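# Zip the suitcase closed along its near side

## Task

Close the suitcase's zipper along the side nearest the robot, keeping the case flat on the table with the same face up. The zip must stay closed on its own, not because a gripper is holding it. Finally open the grippers, release everything and move the arms away.

## Robot and tools

ROBOT. Two 6-joint arms with parallel grippers: left_arm, based at (-0.047, +0.296, 0) m, and right_arm, based at (+0.005, -0.228, 0) m, each turned slightly about z. Joint limits (rad), base to hand: waist -2.618..3.054, shoulder 0..3.142, elbow 0..3.142, wrist pitch -1.571..1.571, wrist yaw -1.571..1.571, wrist roll -2.094..2.094. Elbows stop just before straight.

FRAMES. Scene frame: origin on the table surface midway between the arms, +x away from the robot over the table, +z up, left_arm on the +y side. The arm names are not image sides. Gripper frame: fingers extend along its +z, close along its y. The reported hand position is the point between the finger pads, about 1 cm inside the tips; at long reach it may be slightly wrong.

ROW FORMAT. One row holds 14 numbers, each in [-1, 1]: left_arm dx, dy, dz, rx, ry, rz, grip, then right_arm the same seven. Always give all 14, even when one arm is idle. dx..rz are an offset (not a pose) from that gripper's measured pose at the start of the action, expressed in the gripper's own axes; 1.0 equals 0.6 m of travel or 180 degrees, and rx, ry, rz form a single rotation vector. grip is absolute: +1 fully open (0.093 m), -1 closed. An optional 12 more numbers (0 to 1) scale joint stiffness, left_arm's six joints then right_arm's, in Joint positions order; a setting lasts until changed.

execute_actions(actions). A list of actions; each action is a list of up to 15 rows, one per 1/30 s step. Fewer rows means the last row repeats to fill 15 steps. Every row is an offset from the same start pose of that action, not from the previous row. For a call's first action the start is the last pose reported. An empty list just returns state and images.

move(target, speed, blocking). target is one 14-number row (offsets from the pose in the latest result that shows one, gripper axes, same scaling, grip absolute and sent at the start). Each hand goes in a straight line; both arms finish together, taking 0.5 to 10 s, stopping short if longer. speed: 0.002 to 0.5 m/s, default 0.25; rotation up to twice that in rad/s. Paths ignore obstacles and the other arm; hands lag, wander and can overshoot speed, notably near full reach. blocking=false returns after 0.5 s while motion continues; before any further move or execute_actions, call wait or stop until a result shows the move ended. Result adds a move: line with the outcome (done, off_target, moving, held, fault) plus limits: paced means the sent pose was clipped; held means a safety check blocked steps, after which the arm may jump fast. Each hand's distance from target is listed.

wait(seconds): 0 to 10; arms keep their last command, running moves continue. stop(): brakes a running move; fingers still finish. zoom_image(camera, region): region [x0, y0, x1, y1] in image pixels, at most 504 by 504, origin top-left. read_manual(section): only "licences". finished_scene(scene): pass the current scene number; it ends the scene irreversibly and reports success. Replying with no tool call ends everything.

CONTROL LIMITS. Each step the command is clipped to within 70 mm and 16 degrees of the measured pose, so large offsets need several actions; after an action an arm coasts at most to its last clipped pose. Joint friction can leave a hand up to ~31 mm off, and tiny commands may not move it. When position and orientation conflict, position wins. To keep an arm still, send the offset back to its desired pose in the first call, then zeros, with its current grip value.

RESULTS. State line gives each gripper's position (m) and quat_wxyz in the scene frame. Hand target lines show where the controller is currently driving each hand. A pose unreachable line means a clearance check altered that arm's command. grip_measured is the finger motor position on the grip scale: pads touch near -0.94, each mm of object width adds ~0.0208, with a fixed per-gripper bias up to ±0.02. Because the fingers are spring-coupled, it keeps moving after contact. Commanding below the object's width reading squeezes harder, up to roughly 50 to 62 N per pad (less on parts under 5 mm thick). Keep re-sending the closing value to maintain a grasp. Joint positions ends with the finger opening in metres (floored at zero). MOTOR HOT appears at 75 °C; at 90 °C that arm pauses 10 s; at 100 °C it goes limp and drops. FAULT lines report arm stops.

CAMERAS. cam_head_left, cam_head_right, cam_high, cam_left_wrist, cam_right_wrist, each 504x504, returned in that order. Calibrations (pinhole plus radial, K, T_world_to_cam) are supplied and may be off by a couple of degrees and millimetres; wrist cameras follow their hands.

AVOID. Knocking or pushing anything off the table, flipping the suitcase, arm-to-arm contact, fast impacts and targets set far beyond a contact (they press hard), dropping or letting things slip, and long heavy holds that heat motors. Move smoothly.

Each tool is called after "Emit:" by a JSON object that holds its "name" and its "arguments".

## Session

Emit:
{"name": "execute_actions", "arguments": {"actions": []}}

Scene clock: 0.00 s.
left_arm: end_effector_position=(+0.3920, +0.5097, +0.2589) grip_measured=+1.000 end_effector_quat_wxyz=(+0.091, +0.367, +0.880, +0.287) | right_arm: end_effector_position=(+0.1065, -0.6622, +0.1007) grip_measured=+1.000 end_effector_quat_wxyz=(+0.422, +0.741, +0.397, +0.340)
Joint positions: left_arm=[ 0.15   2.027  2.236 -1.232 -0.286  1.225  0.093] | right_arm=[-1.469  1.951  1.187 -0.237 -1.058  0.821  0.093]
Joint velocities: left_arm=[ 0.007 -0.002  0.007  0.037 -0.125  0.007  0.   ] | right_arm=[-0.017 -0.012 -0.002  0.037 -0.051 -0.037  0.   ]
Hand target (left_arm): +0.392, +0.510, +0.259; +0.091, +0.367, +0.880, +0.287
Hand target (right_arm): +0.106, -0.662, +0.101; +0.422, +0.741, +0.397, +0.340
Joint stiffness scale: left_arm=[1. 1. 1. 1. 1. 1.] | right_arm=[1. 1. 1. 1. 1. 1.]

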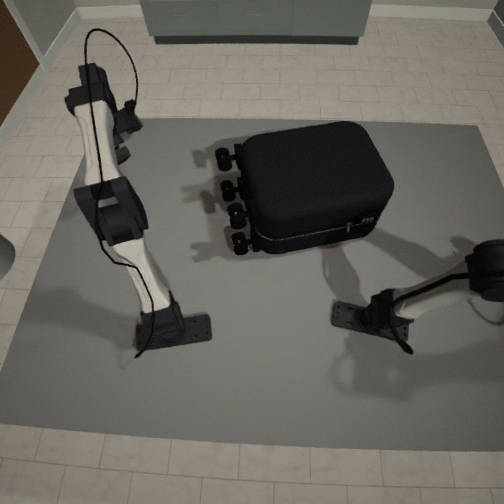

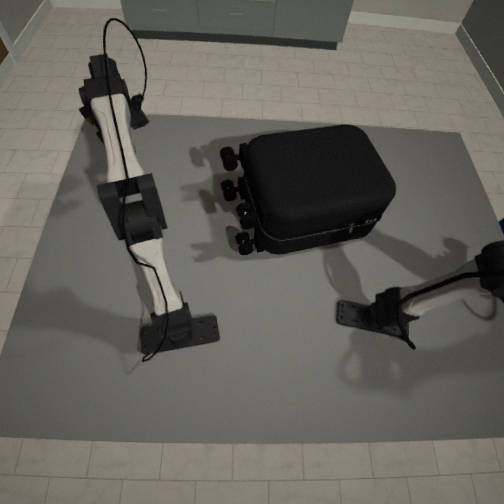

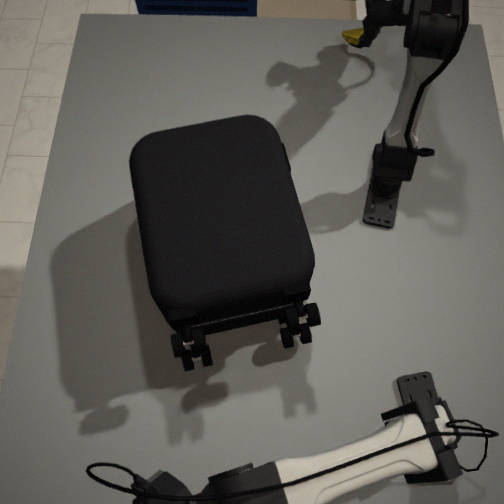

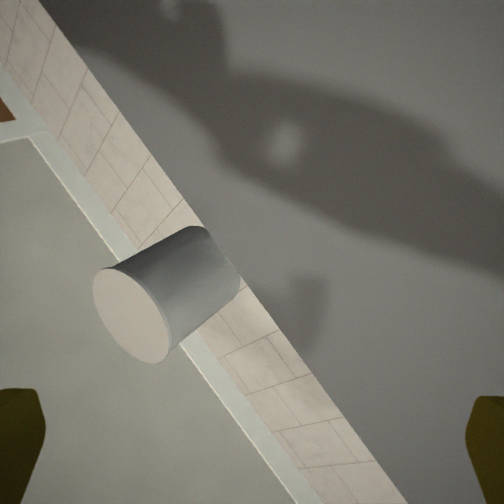

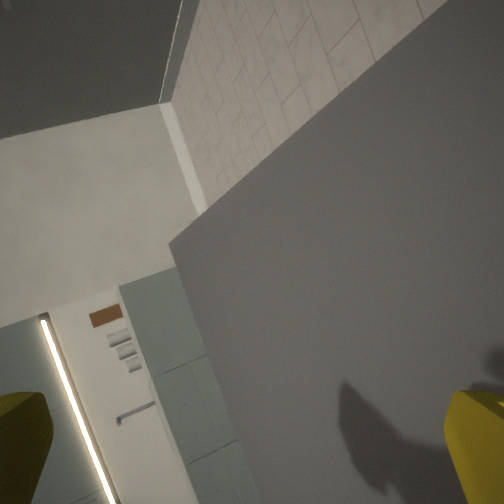

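Emit:
{"name": "zoom_image", "arguments": {"camera": "cam_head_left", "region": [240, 190, 400, 260]}}

Emit:
{"name": "zoom_image", "arguments": {"camera": "cam_head_right", "region": [240, 190, 400, 260]}}

Region (240, 190, 400, 260) of cam_head_left's 504x504 image, scaled by 3.150, with more detail than that image has; it fills the top 220 rows of this view, and the rest is white.

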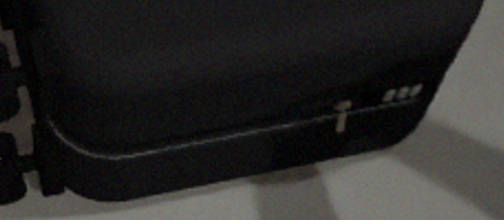

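Region (240, 190, 400, 260) of cam_head_right's 504x504 image, scaled by 3.150, with more detail than that image has; it fills the top 220 rows of this view, and the rest is white.

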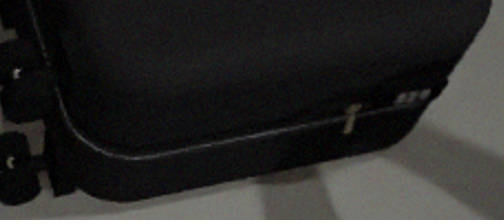

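Emit:
{"name": "move", "arguments": {"target": [0,0,0,0,0,0,1,0.768,-0.129,-0.203,-0.06,0.23,-0.65,0.2]}}

Scene clock: 8.50 s.
left_arm: end_effector_position=(+0.3920, +0.5097, +0.2589) grip_measured=+1.000 end_effector_quat_wxyz=(+0.091, +0.367, +0.880, +0.287) | right_arm: end_effector_position=(+0.1847, -0.1904, +0.1465) grip_measured=+0.202 end_effector_quat_wxyz=(+0.403, -0.119, +0.906, +0.056)
Joint positions: left_arm=[ 0.15   2.027  2.236 -1.232 -0.286  1.225  0.093] | right_arm=[ 0.286  0.367  0.539 -0.913 -0.14  -0.121  0.055]
Joint velocities: left_arm=[ 0.002  0.002  0.017  0.037 -0.095 -0.066  0.   ] | right_arm=[ 0.007  0.002 -0.007  0.037  0.007  0.066  0.001]
Hand target (left_arm): +0.392, +0.510, +0.259; +0.091, +0.367, +0.880, +0.287
Hand target (right_arm): +0.187, -0.190, +0.151; +0.413, -0.119, +0.902, +0.053
Off the commanded pose (left_arm): 0.000 m, 0 deg.
Off the commanded pose (right_arm): 0.014 m, 2 deg.
Joint stiffness scale: left_arm=[1. 1. 1. 1. 1. 1.] | right_arm=[1. 1. 1. 1. 1. 1.]
move: off_target (right_arm)
camera_calibration (this result's frames):
cam_right_wrist: T_world_to_cam=[[0.254306, -0.967096, 0.00731327, -0.228045], [-0.876599, -0.23369, -0.42067, 0.225492], [0.408537, 0.100568, -0.907184, 0.155331], [0, 0, 0, 1]] pos_world=[0.192201, -0.183468, 0.237439]

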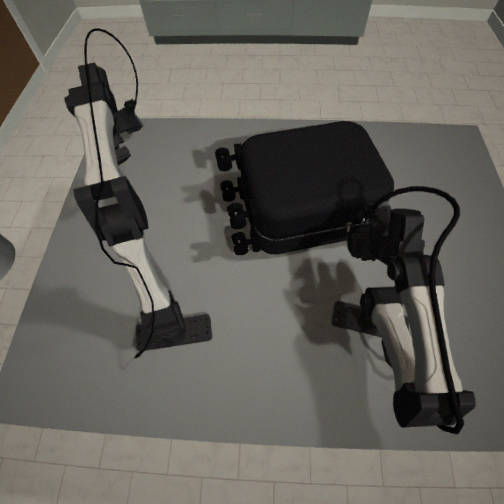

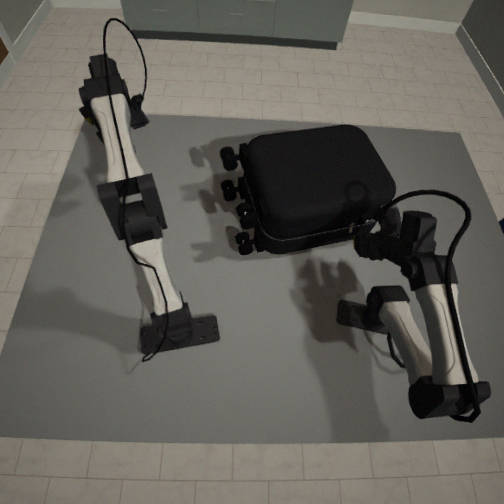

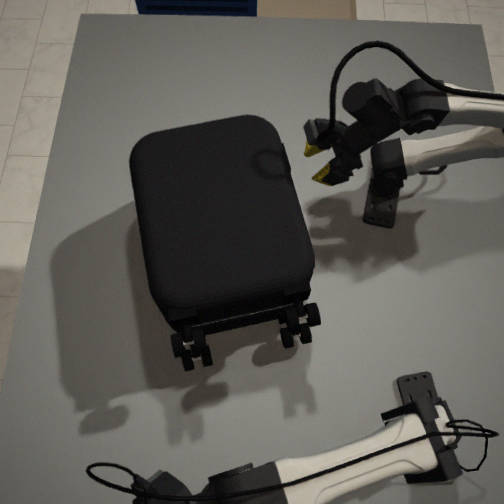

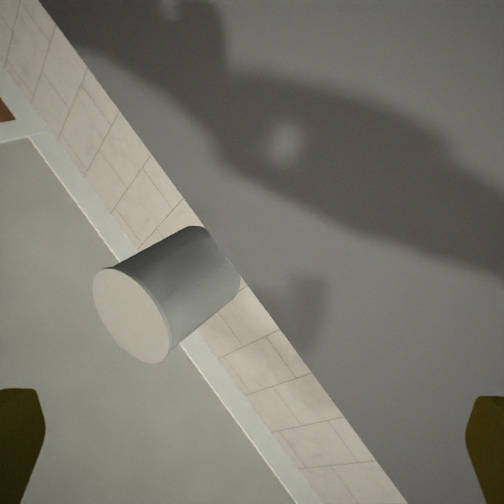

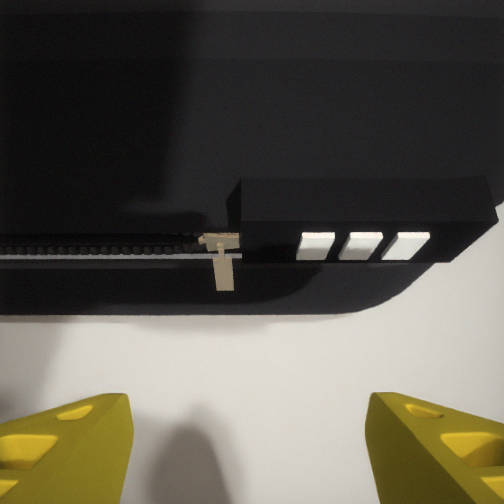

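Emit:
{"name": "move", "arguments": {"target": [0,0,0,0,0,0,1,0.015,0.023,0.112,0,-0.095,0,-0.2], "speed": 0.1}}

Scene clock: 11.27 s.
left_arm: end_effector_position=(+0.3920, +0.5097, +0.2589) grip_measured=+1.000 end_effector_quat_wxyz=(+0.091, +0.367, +0.880, +0.287) | right_arm: end_effector_position=(+0.2242, -0.1668, +0.1000) grip_measured=-0.198 end_effector_quat_wxyz=(+0.534, -0.110, +0.835, +0.073)
Joint positions: left_arm=[ 0.15   2.027  2.236 -1.232 -0.286  1.225  0.093] | right_arm=[ 0.489  0.163  0.103 -0.373  0.013  0.011  0.036]
Joint velocities: left_arm=[-0.012  0.002  0.002  0.022 -0.095 -0.022  0.   ] | right_arm=[-0.007 -0.007 -0.007 -0.007 -0.007 -0.037 -0.001]
Hand target (left_arm): +0.392, +0.510, +0.259; +0.091, +0.367, +0.880, +0.287
Hand target (right_arm): +0.224, -0.166, +0.095; +0.533, -0.110, +0.836, +0.073
Off the commanded pose (left_arm): 0.000 m, 0 deg.
Off the commanded pose (right_arm): 0.005 m, 0 deg.
Joint stiffness scale: left_arm=[1. 1. 1. 1. 1. 1.] | right_arm=[1. 1. 1. 1. 1. 1.]
move: done
camera_calibration (this result's frames):
cam_right_wrist: T_world_to_cam=[[0.253694, -0.967272, 0.0049629, -0.214574], [-0.717156, -0.191532, -0.670077, 0.242262], [0.649097, 0.166436, -0.742275, 0.0351852], [0, 0, 0, 1]] pos_world=[0.205337, -0.167006, 0.189516]

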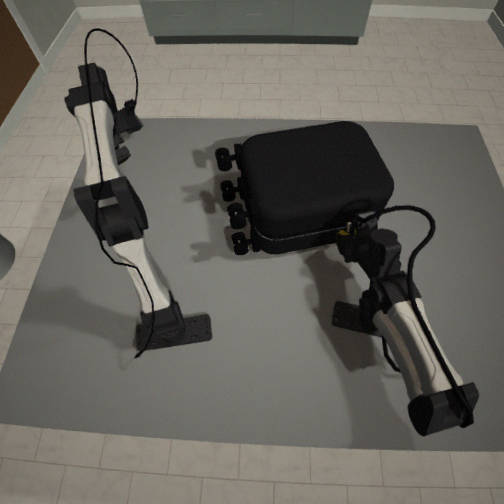

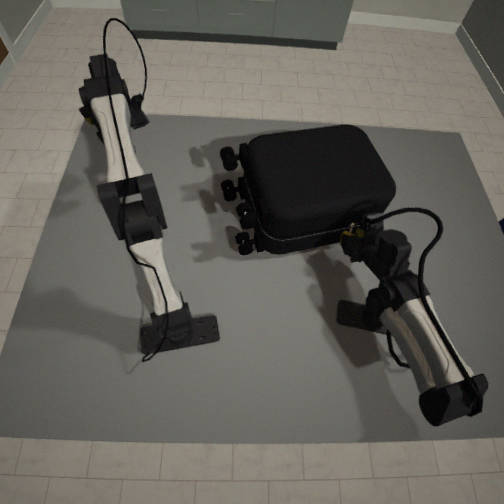

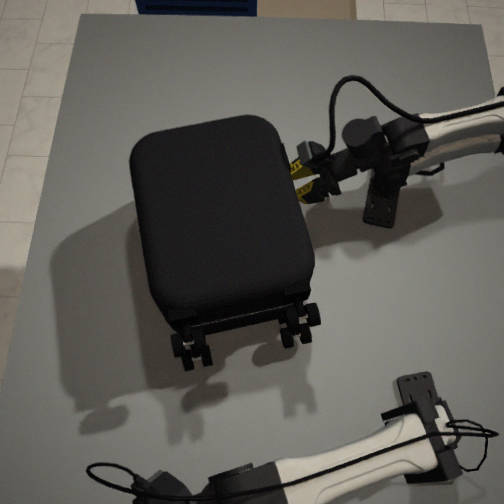

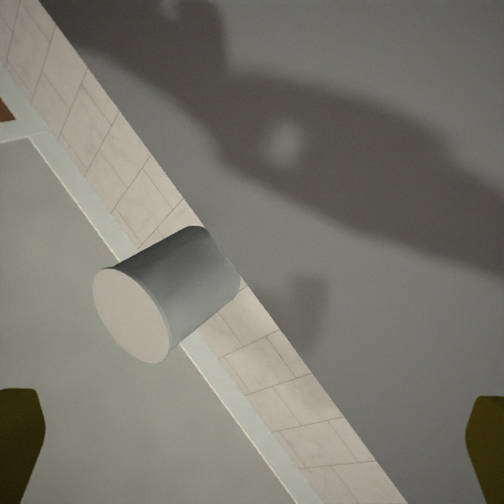

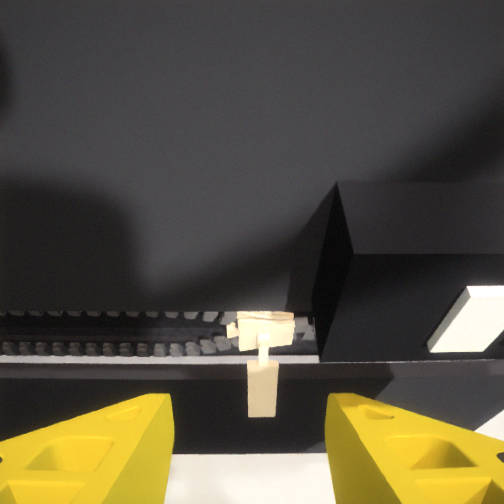

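Emit:
{"name": "move", "arguments": {"target": [0,0,0,0,0,0,1,-0.008,-0.005,0.025,0,0,0,-0.4], "speed": 0.03}}

Scene clock: 12.57 s.
left_arm: end_effector_position=(+0.3920, +0.5097, +0.2589) grip_measured=+1.000 end_effector_quat_wxyz=(+0.091, +0.367, +0.880, +0.287) | right_arm: end_effector_position=(+0.2364, -0.1662, +0.0988) grip_measured=-0.398 end_effector_quat_wxyz=(+0.530, -0.109, +0.838, +0.071)
Joint positions: left_arm=[ 0.15   2.027  2.236 -1.232 -0.286  1.225  0.093] | right_arm=[ 0.467  0.309  0.103 -0.236 -0.003  0.002  0.026]
Joint velocities: left_arm=[ 0.002 -0.002  0.002  0.007  0.022  0.007  0.   ] | right_arm=[ 0.002  0.042 -0.012  0.007  0.007 -0.007 -0.   ]
Hand target (left_arm): +0.392, +0.510, +0.259; +0.091, +0.367, +0.880, +0.287
Hand target (right_arm): +0.239, -0.166, +0.098; +0.534, -0.110, +0.835, +0.073
Off the commanded pose (left_arm): 0.000 m, 0 deg.
Off the commanded pose (right_arm): 0.004 m, 1 deg.
Joint stiffness scale: left_arm=[1. 1. 1. 1. 1. 1.] | right_arm=[1. 1. 1. 1. 1. 1.]
move: done
camera_calibration (this result's frames):
cam_right_wrist: T_world_to_cam=[[0.249708, -0.968293, 0.00731944, -0.216507], [-0.72372, -0.191648, -0.662948, 0.251139], [0.643331, 0.160246, -0.74863, 0.0271925], [0, 0, 0, 1]] pos_world=[0.218324, -0.16587, 0.188434]

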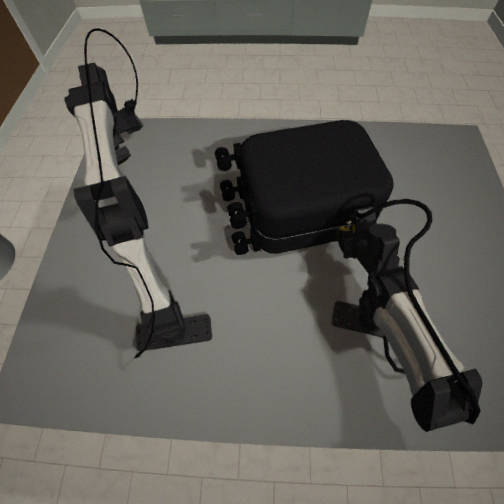

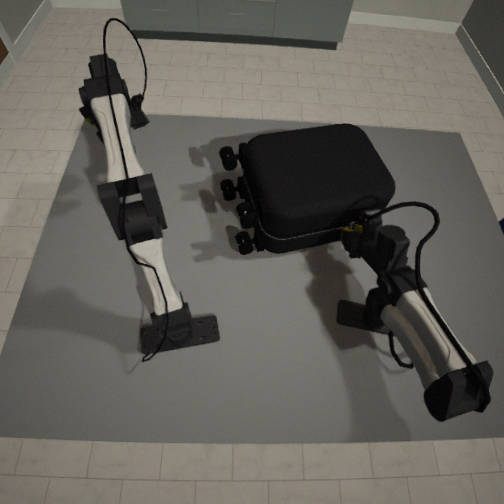

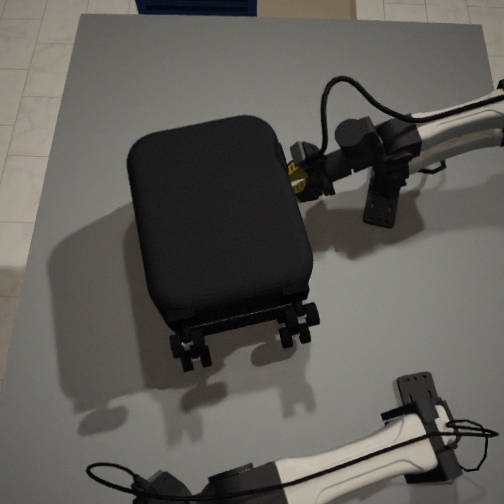

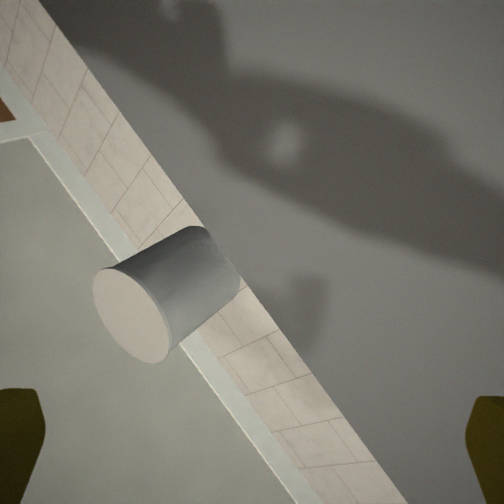

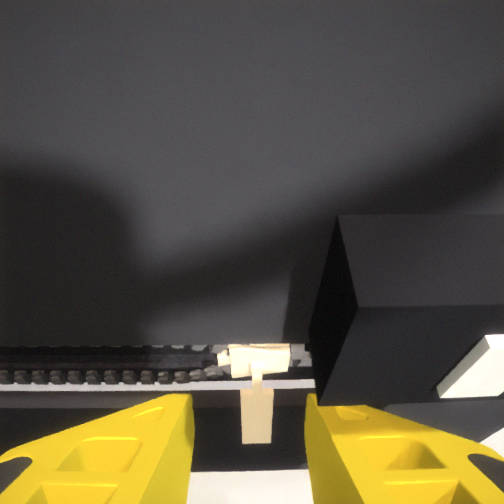

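Emit:
{"name": "move", "arguments": {"target": [0,0,0,0,0,0,1,0,0,-0.003,0,0,0,-1], "speed": 0.03}}

Emit:
{"name": "move", "arguments": {"target": [0,0,0,0,0,0,1,0,0.08,-0.008,0,0,0,-1], "speed": 0.04}}

Scene clock: 13.43 s.
left_arm: end_effector_position=(+0.3920, +0.5097, +0.2589) grip_measured=+1.000 end_effector_quat_wxyz=(+0.091, +0.367, +0.880, +0.287) | right_arm: end_effector_position=(+0.2363, -0.1662, +0.0983) grip_measured=-0.977 end_effector_quat_wxyz=(+0.529, -0.110, +0.838, +0.071)
Joint positions: left_arm=[ 0.15   2.027  2.236 -1.232 -0.286  1.225  0.093] | right_arm=[ 0.467  0.31   0.103 -0.237 -0.003  0.001  0.   ]
Joint velocities: left_arm=[-0.002 -0.022  0.012 -0.007  0.007  0.051  0.   ] | right_arm=[-0.007 -0.017 -0.012  0.095 -0.037  0.051  0.   ]
Hand target (left_arm): +0.392, +0.510, +0.259; +0.091, +0.367, +0.880, +0.287
Hand target (right_arm): +0.235, -0.167, +0.099; +0.530, -0.110, +0.838, +0.071
Off the commanded pose (left_arm): 0.000 m, 0 deg.
Off the commanded pose (right_arm): 0.002 m, 0 deg.
Joint stiffness scale: left_arm=[1. 1. 1. 1. 1. 1.] | right_arm=[1. 1. 1. 1. 1. 1.]
move: done
camera_calibration (this result's frames):
cam_right_wrist: T_world_to_cam=[[0.250038, -0.968203, 0.00802177, -0.216637], [-0.72476, -0.19265, -0.661521, 0.250728], [0.642031, 0.159591, -0.749884, 0.0272646], [0, 0, 0, 1]] pos_world=[0.21838, -0.165797, 0.188045]

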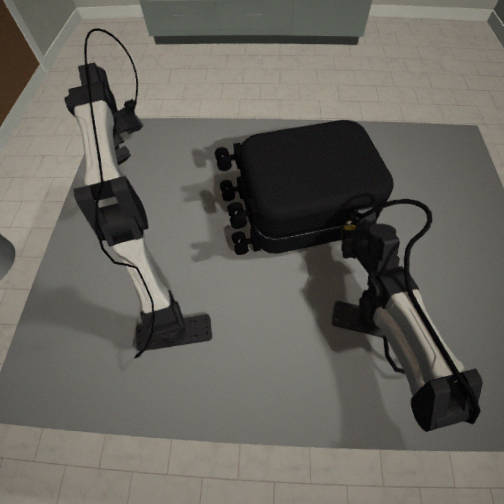

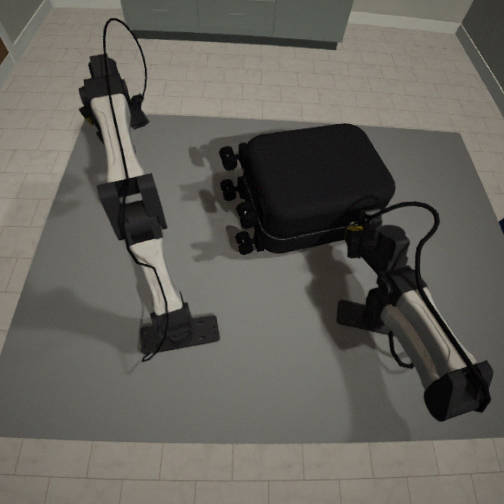

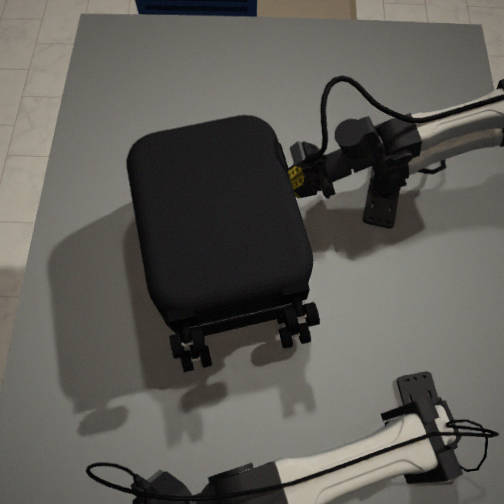

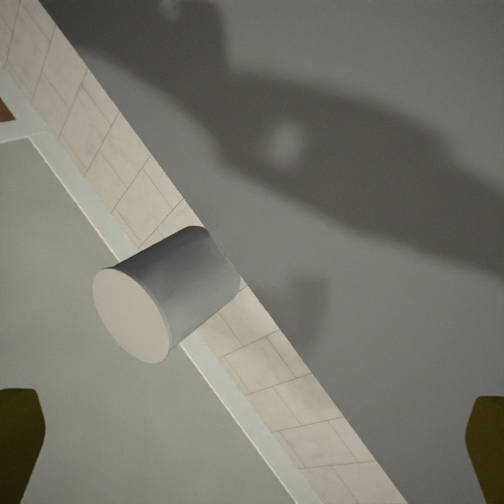

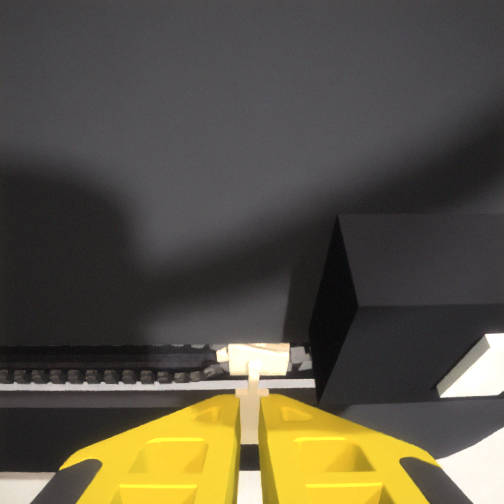

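Scene clock: 14.90 s.
left_arm: end_effector_position=(+0.3920, +0.5097, +0.2589) grip_measured=+1.000 end_effector_quat_wxyz=(+0.091, +0.367, +0.880, +0.287) | right_arm: end_effector_position=(+0.2219, -0.1353, +0.0981) grip_measured=-0.977 end_effector_quat_wxyz=(+0.537, -0.091, +0.837, +0.045)
Joint positions: left_arm=[ 0.15   2.027  2.236 -1.232 -0.286  1.225  0.093] | right_arm=[ 0.967  0.386  0.112 -0.227  0.509  0.236  0.   ]
Joint velocities: left_arm=[-0.007 -0.012 -0.017 -0.125 -0.051 -0.051  0.   ] | right_arm=[ 0.007 -0.012 -0.002  0.022 -0.022  0.066  0.   ]
Hand target (left_arm): +0.392, +0.510, +0.259; +0.091, +0.367, +0.880, +0.287
Hand target (right_arm): +0.219, -0.122, +0.100; +0.530, -0.111, +0.838, +0.069
Off the commanded pose (left_arm): 0.000 m, 0 deg.
Off the commanded pose (right_arm): 0.015 m, 4 deg.
Joint stiffness scale: left_arm=[1. 1. 1. 1. 1. 1.] | right_arm=[1. 1. 1. 1. 1. 1.]
move: off_target (right_arm)
camera_calibration (this result's frames):
cam_right_wrist: T_world_to_cam=[[0.192599, -0.980734, 0.0326462, -0.174457], [-0.724093, -0.164495, -0.669799, 0.250615], [0.662265, 0.105363, -0.741825, 0.0187986], [0, 0, 0, 1]] pos_world=[0.202619, -0.131852, 0.187502]

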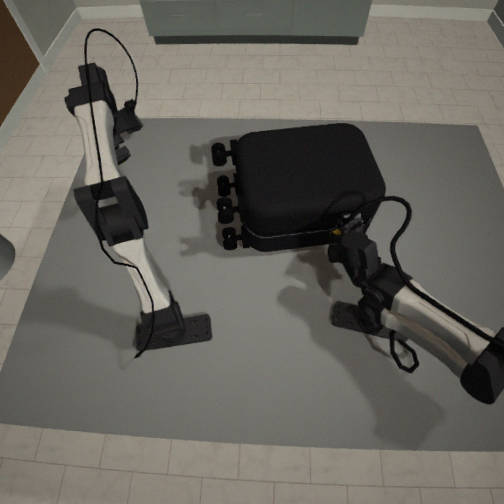

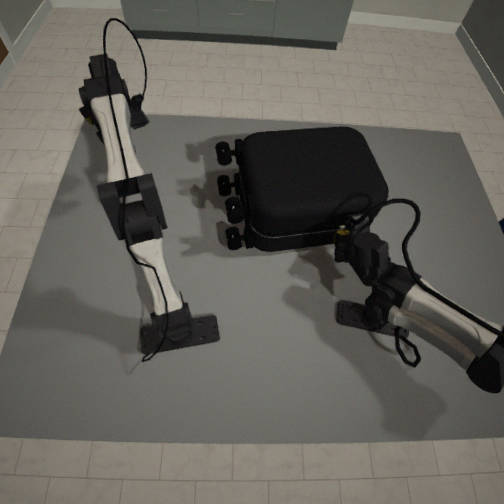

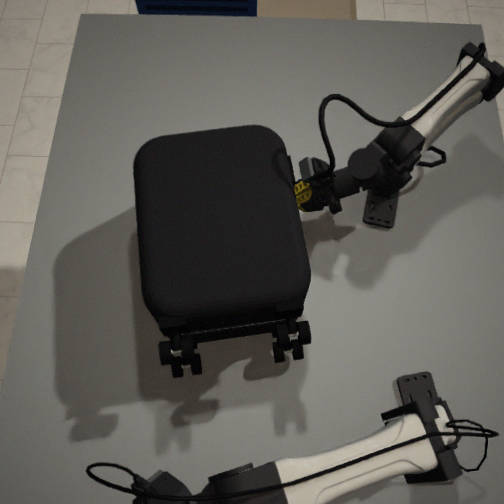

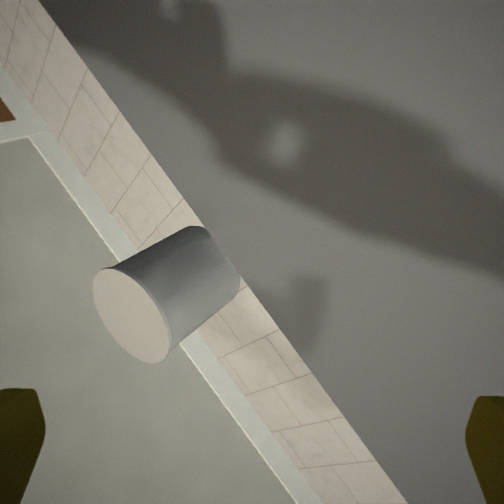

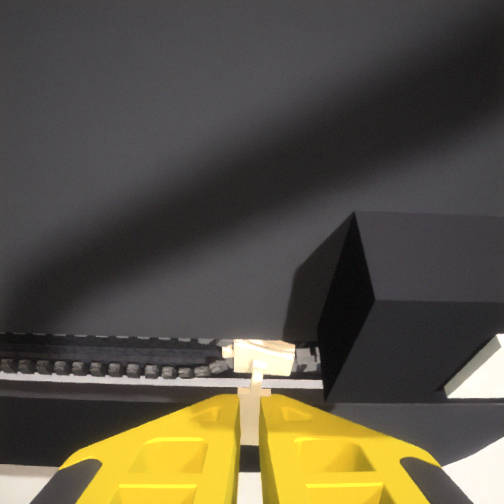

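Emit:
{"name": "move", "arguments": {"target": [-0.131,-0.629,-0.063,0.114,0.219,-0.722,-1,0,0,0,0,0,0,-1]}}

Emit:
{"name": "move", "arguments": {"target": [0,0,0,0,0,0,-1,0,0.12,0,0,0,0,-1], "speed": 0.04}}

Scene clock: 21.33 s.
left_arm: end_effector_position=(+0.2193, +0.2184, +0.0766) grip_measured=-0.990 end_effector_quat_wxyz=(-0.003, -0.708, +0.706, -0.006) | right_arm: end_effector_position=(+0.2221, -0.1362, +0.0984) grip_measured=-0.977 end_effector_quat_wxyz=(+0.538, -0.088, +0.837, +0.044)
Joint positions: left_arm=[-0.482  1.612  1.138 -1.091  0.012 -1.85   0.   ] | right_arm=[ 0.968  0.386  0.112 -0.227  0.517  0.241  0.   ]
Joint velocities: left_arm=[ 0.007  0.002  0.002  0.051  0.022 -0.022  0.   ] | right_arm=[-0.002  0.007 -0.002 -0.022  0.051 -0.007  0.   ]
Hand target (left_arm): +0.214, +0.216, +0.073; +0.007, +0.707, -0.707, +0.007
Hand target (right_arm): +0.222, -0.135, +0.098; +0.537, -0.092, +0.837, +0.045
Off the commanded pose (left_arm): 0.013 m, 1 deg.
Off the commanded pose (right_arm): 0.001 m, 0 deg.
Joint stiffness scale: left_arm=[1. 1. 1. 1. 1. 1.] | right_arm=[1. 1. 1. 1. 1. 1.]
move: off_target (left_arm)
camera_calibration (this result's frames):
cam_left_wrist: T_world_to_cam=[[0.999831, 0.0131956, -0.0128189, -0.218039], [0.017616, -0.887576, 0.460323, 0.191829], [-0.00530351, -0.460471, -0.887659, 0.249671], [0, 0, 0, 1]] pos_world=[0.215947, 0.288107, 0.130524]
cam_right_wrist: T_world_to_cam=[[0.18525, -0.982204, 0.0309335, -0.173781], [-0.724482, -0.157774, -0.670994, 0.251904], [0.663934, 0.101891, -0.740817, 0.0179459], [0, 0, 0, 1]] pos_world=[0.202778, -0.132773, 0.187697]

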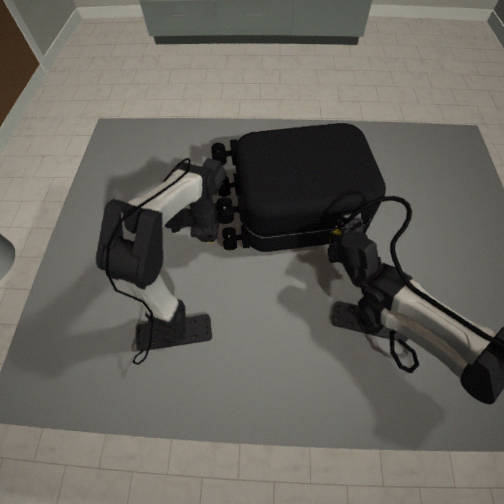

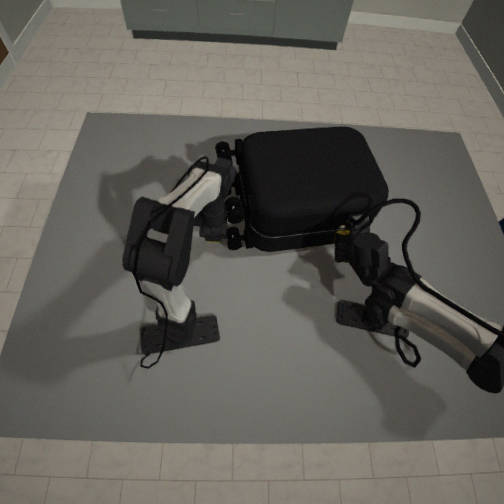

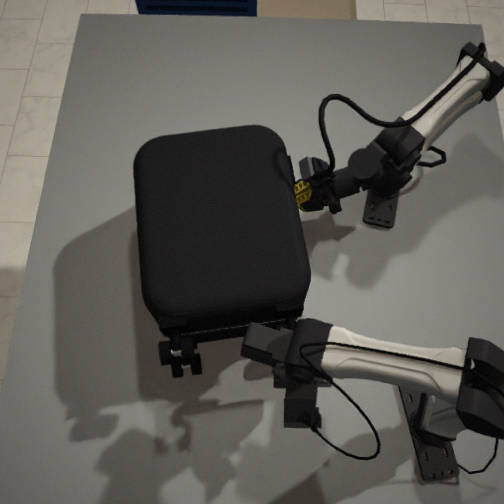

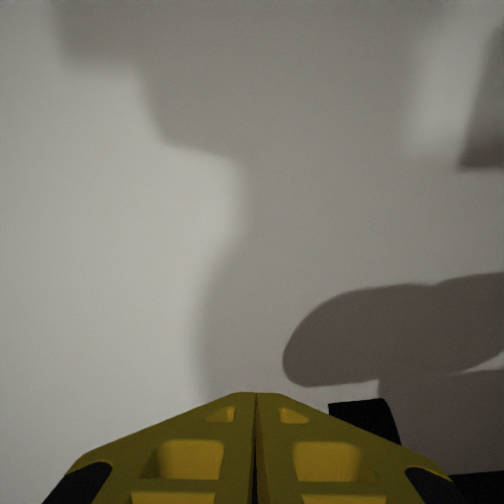

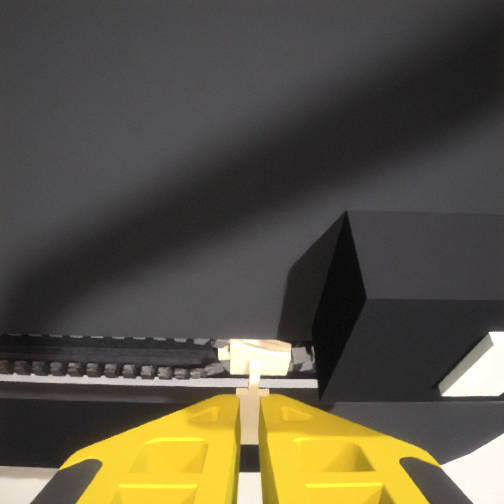

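Scene clock: 23.57 s.
left_arm: end_effector_position=(+0.2199, +0.2203, +0.0765) grip_measured=-0.990 end_effector_quat_wxyz=(+0.001, -0.709, +0.706, -0.003) | right_arm: end_effector_position=(+0.2066, -0.0725, +0.0899) grip_measured=-0.986 end_effector_quat_wxyz=(+0.532, -0.093, +0.841, +0.036)
Joint positions: left_arm=[-0.48   1.612  1.138 -1.091  0.002 -1.85   0.   ] | right_arm=[ 1.392  0.901  0.215 -0.043  0.867  0.555  0.   ]
Joint velocities: left_arm=[ 0.007  0.002 -0.002  0.022  0.022  0.037  0.   ] | right_arm=[ 0.002  0.012  0.002  0.022 -0.007 -0.051  0.   ]
Hand target (left_arm): +0.219, +0.218, +0.077; +0.003, +0.708, -0.706, +0.006
Hand target (right_arm): +0.208, -0.066, +0.097; +0.539, -0.088, +0.837, +0.043
Off the commanded pose (left_arm): 0.002 m, 1 deg.
Off the commanded pose (right_arm): 0.010 m, 1 deg.
Joint stiffness scale: left_arm=[1. 1. 1. 1. 1. 1.] | right_arm=[1. 1. 1. 1. 1. 1.]
move: done
camera_calibration (this result's frames):
cam_left_wrist: T_world_to_cam=[[0.999831, 0.0152637, -0.0102027, -0.219257], [0.0182287, -0.891561, 0.452534, 0.194842], [-0.00218901, -0.452643, -0.891689, 0.248434], [0, 0, 0, 1]] pos_world=[0.216212, 0.289512, 0.131116]
cam_right_wrist: T_world_to_cam=[[0.186857, -0.981191, 0.0484656, -0.109929], [-0.731663, -0.171919, -0.659632, 0.24448], [0.655557, 0.0877962, -0.750025, 0.0170082], [0, 0, 0, 1]] pos_world=[0.188268, -0.0673241, 0.179351]

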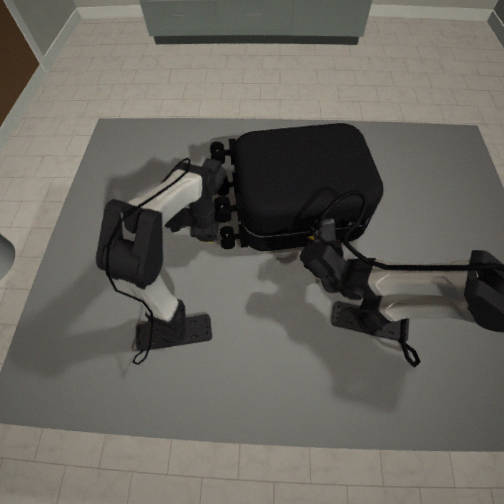

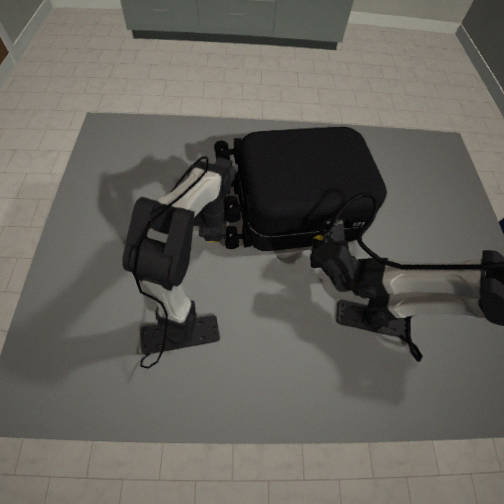

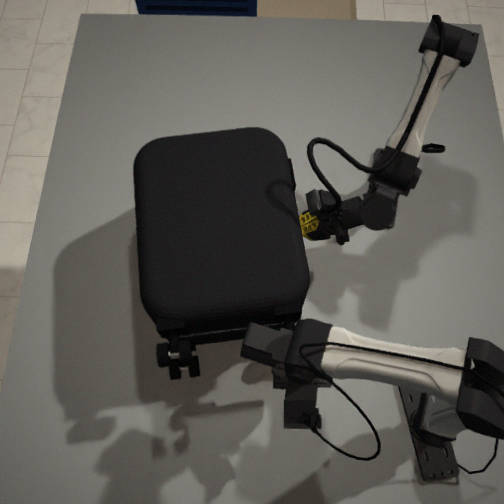

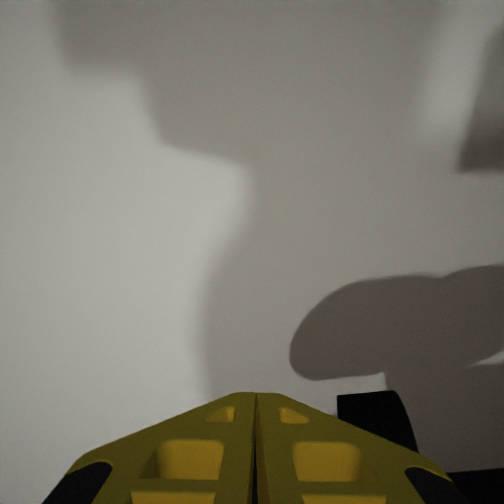

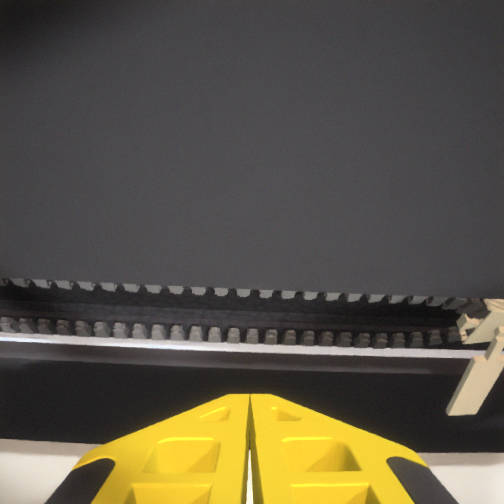

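Emit:
{"name": "move", "arguments": {"target": [0,0,0,0,0,0,-1,-0.035,-0.075,-0.025,0.015,0,0.024,-0.25], "speed": 0.06}}

Scene clock: 25.23 s.
left_arm: end_effector_position=(+0.2200, +0.2207, +0.0765) grip_measured=-0.990 end_effector_quat_wxyz=(+0.002, -0.709, +0.706, -0.003) | right_arm: end_effector_position=(+0.2084, -0.1186, +0.1037) grip_measured=-0.252 end_effector_quat_wxyz=(+0.525, -0.058, +0.849, +0.023)
Joint positions: left_arm=[-0.48   1.612  1.138 -1.091 -0.    -1.85   0.   ] | right_arm=[ 1.252  0.589  0.215 -0.324  0.802  0.518  0.033]
Joint velocities: left_arm=[-0.002  0.002 -0.002 -0.051  0.022 -0.066  0.   ] | right_arm=[-0.007 -0.002 -0.002 -0.022 -0.037  0.037 -0.001]
Hand target (left_arm): +0.220, +0.220, +0.077; -0.001, +0.709, -0.706, +0.003
Hand target (right_arm): +0.211, -0.117, +0.117; +0.533, -0.049, +0.844, +0.036
Off the commanded pose (left_arm): 0.000 m, 0 deg.
Off the commanded pose (right_arm): 0.014 m, 2 deg.
Joint stiffness scale: left_arm=[1. 1. 1. 1. 1. 1.] | right_arm=[1. 1. 1. 1. 1. 1.]
move: off_target (right_arm)
camera_calibration (this result's frames):
cam_left_wrist: T_world_to_cam=[[0.999838, 0.0153064, -0.00943797, -0.219455], [0.0179167, -0.892721, 0.450254, 0.195725], [-0.00153371, -0.45035, -0.892851, 0.248069], [0, 0, 0, 1]] pos_world=[0.216294, 0.289805, 0.131291]
cam_right_wrist: T_world_to_cam=[[0.113716, -0.993004, 0.031818, -0.140633], [-0.755013, -0.107189, -0.646889, 0.258168], [0.645774, 0.0495384, -0.76192, 0.0290658], [0, 0, 0, 1]] pos_world=[0.192142, -0.113416, 0.193627]

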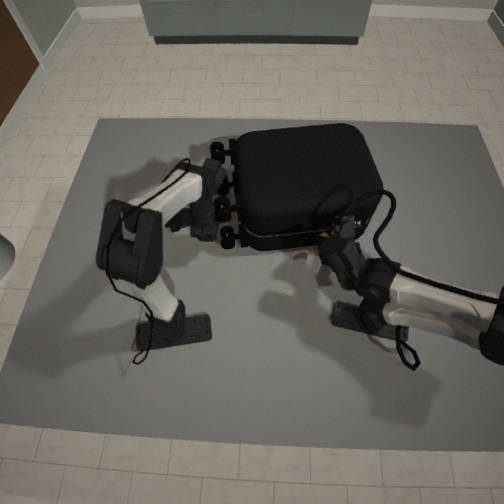

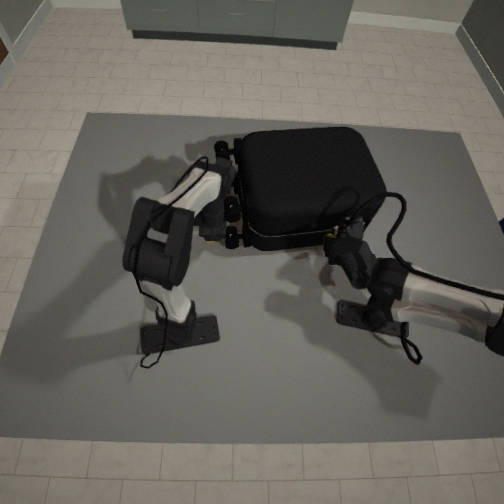

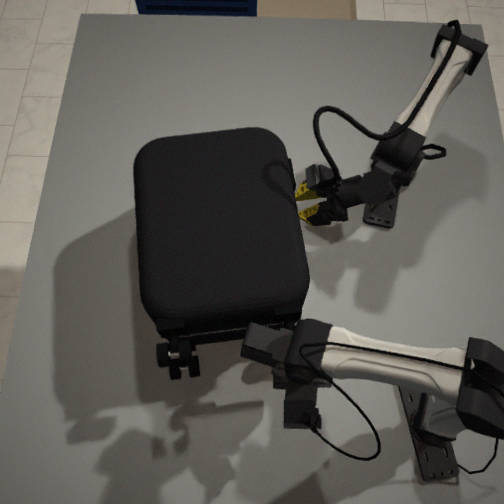

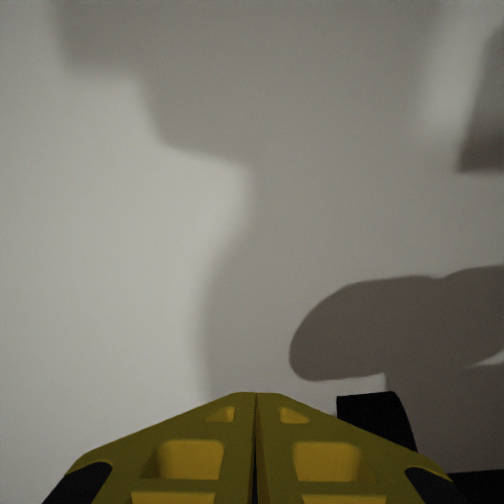

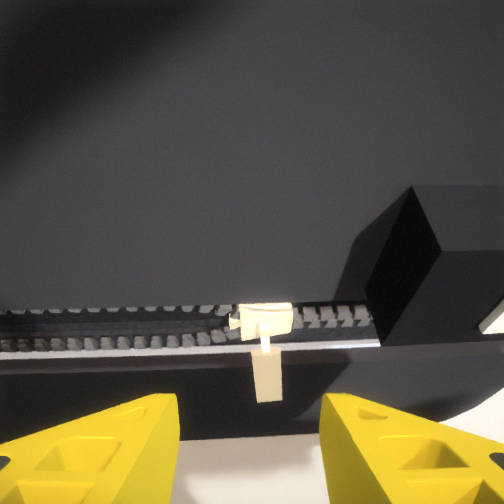

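Emit:
{"name": "move", "arguments": {"target": [0,0,0,0,0,0,-1,-0.036,-0.006,0.01,0,0,0.01,-0.45], "speed": 0.03}}

Scene clock: 26.47 s.
left_arm: end_effector_position=(+0.2200, +0.2208, +0.0765) grip_measured=-0.990 end_effector_quat_wxyz=(+0.002, -0.709, +0.706, -0.003) | right_arm: end_effector_position=(+0.2195, -0.1232, +0.1143) grip_measured=-0.448 end_effector_quat_wxyz=(+0.523, -0.046, +0.850, +0.026)
Joint positions: left_arm=[-0.48   1.612  1.138 -1.091 -0.001 -1.85   0.   ] | right_arm=[ 1.147  0.589  0.248 -0.305  0.724  0.458  0.024]
Joint velocities: left_arm=[-0.002  0.007 -0.002 -0.007 -0.007 -0.022  0.   ] | right_arm=[ 0.002  0.002  0.007 -0.022 -0.037  0.037  0.001]
Hand target (left_arm): +0.220, +0.221, +0.077; -0.002, +0.709, -0.706, +0.003
Hand target (right_arm): +0.223, -0.120, +0.121; +0.525, -0.044, +0.849, +0.032
Off the commanded pose (left_arm): 0.000 m, 0 deg.
Off the commanded pose (right_arm): 0.008 m, 1 deg.
Joint stiffness scale: left_arm=[1. 1. 1. 1. 1. 1.] | right_arm=[1. 1. 1. 1. 1. 1.]
move: done
camera_calibration (this result's frames):
cam_left_wrist: T_world_to_cam=[[0.99984, 0.0153182, -0.00921945, -0.219512], [0.0178279, -0.893051, 0.449602, 0.195977], [-0.00134634, -0.449695, -0.893181, 0.247964], [0, 0, 0, 1]] pos_world=[0.216317, 0.289888, 0.131341]
cam_right_wrist: T_world_to_cam=[[0.0975814, -0.995123, 0.0144037, -0.141518], [-0.760868, -0.083924, -0.643457, 0.276624], [0.641528, 0.0518301, -0.765347, 0.0317196], [0, 0, 0, 1]] pos_world=[0.203935, -0.119256, 0.204311]

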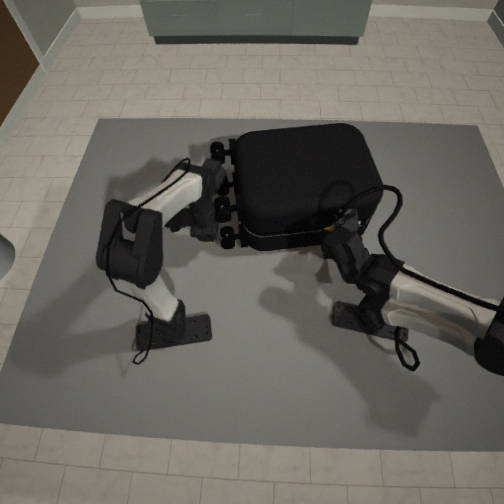

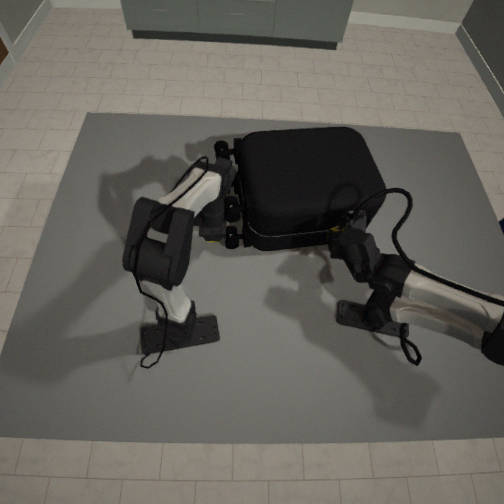

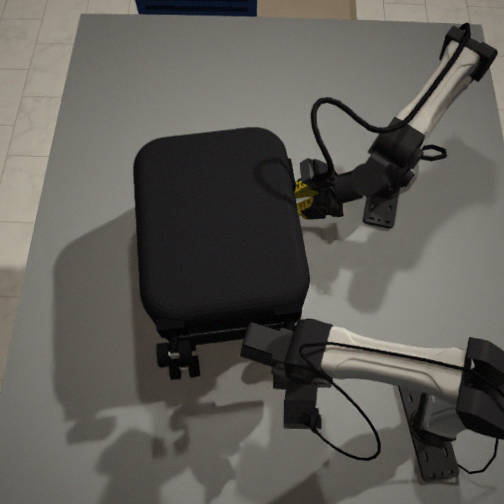

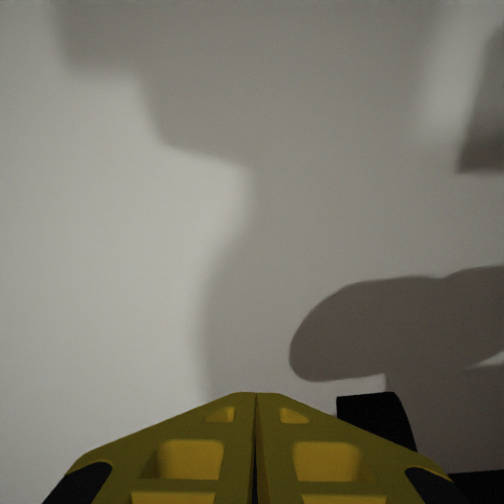

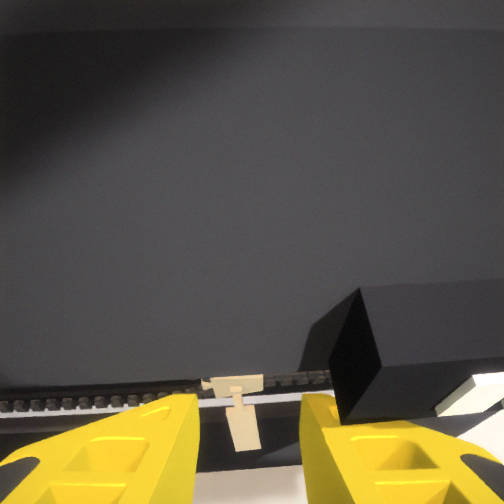

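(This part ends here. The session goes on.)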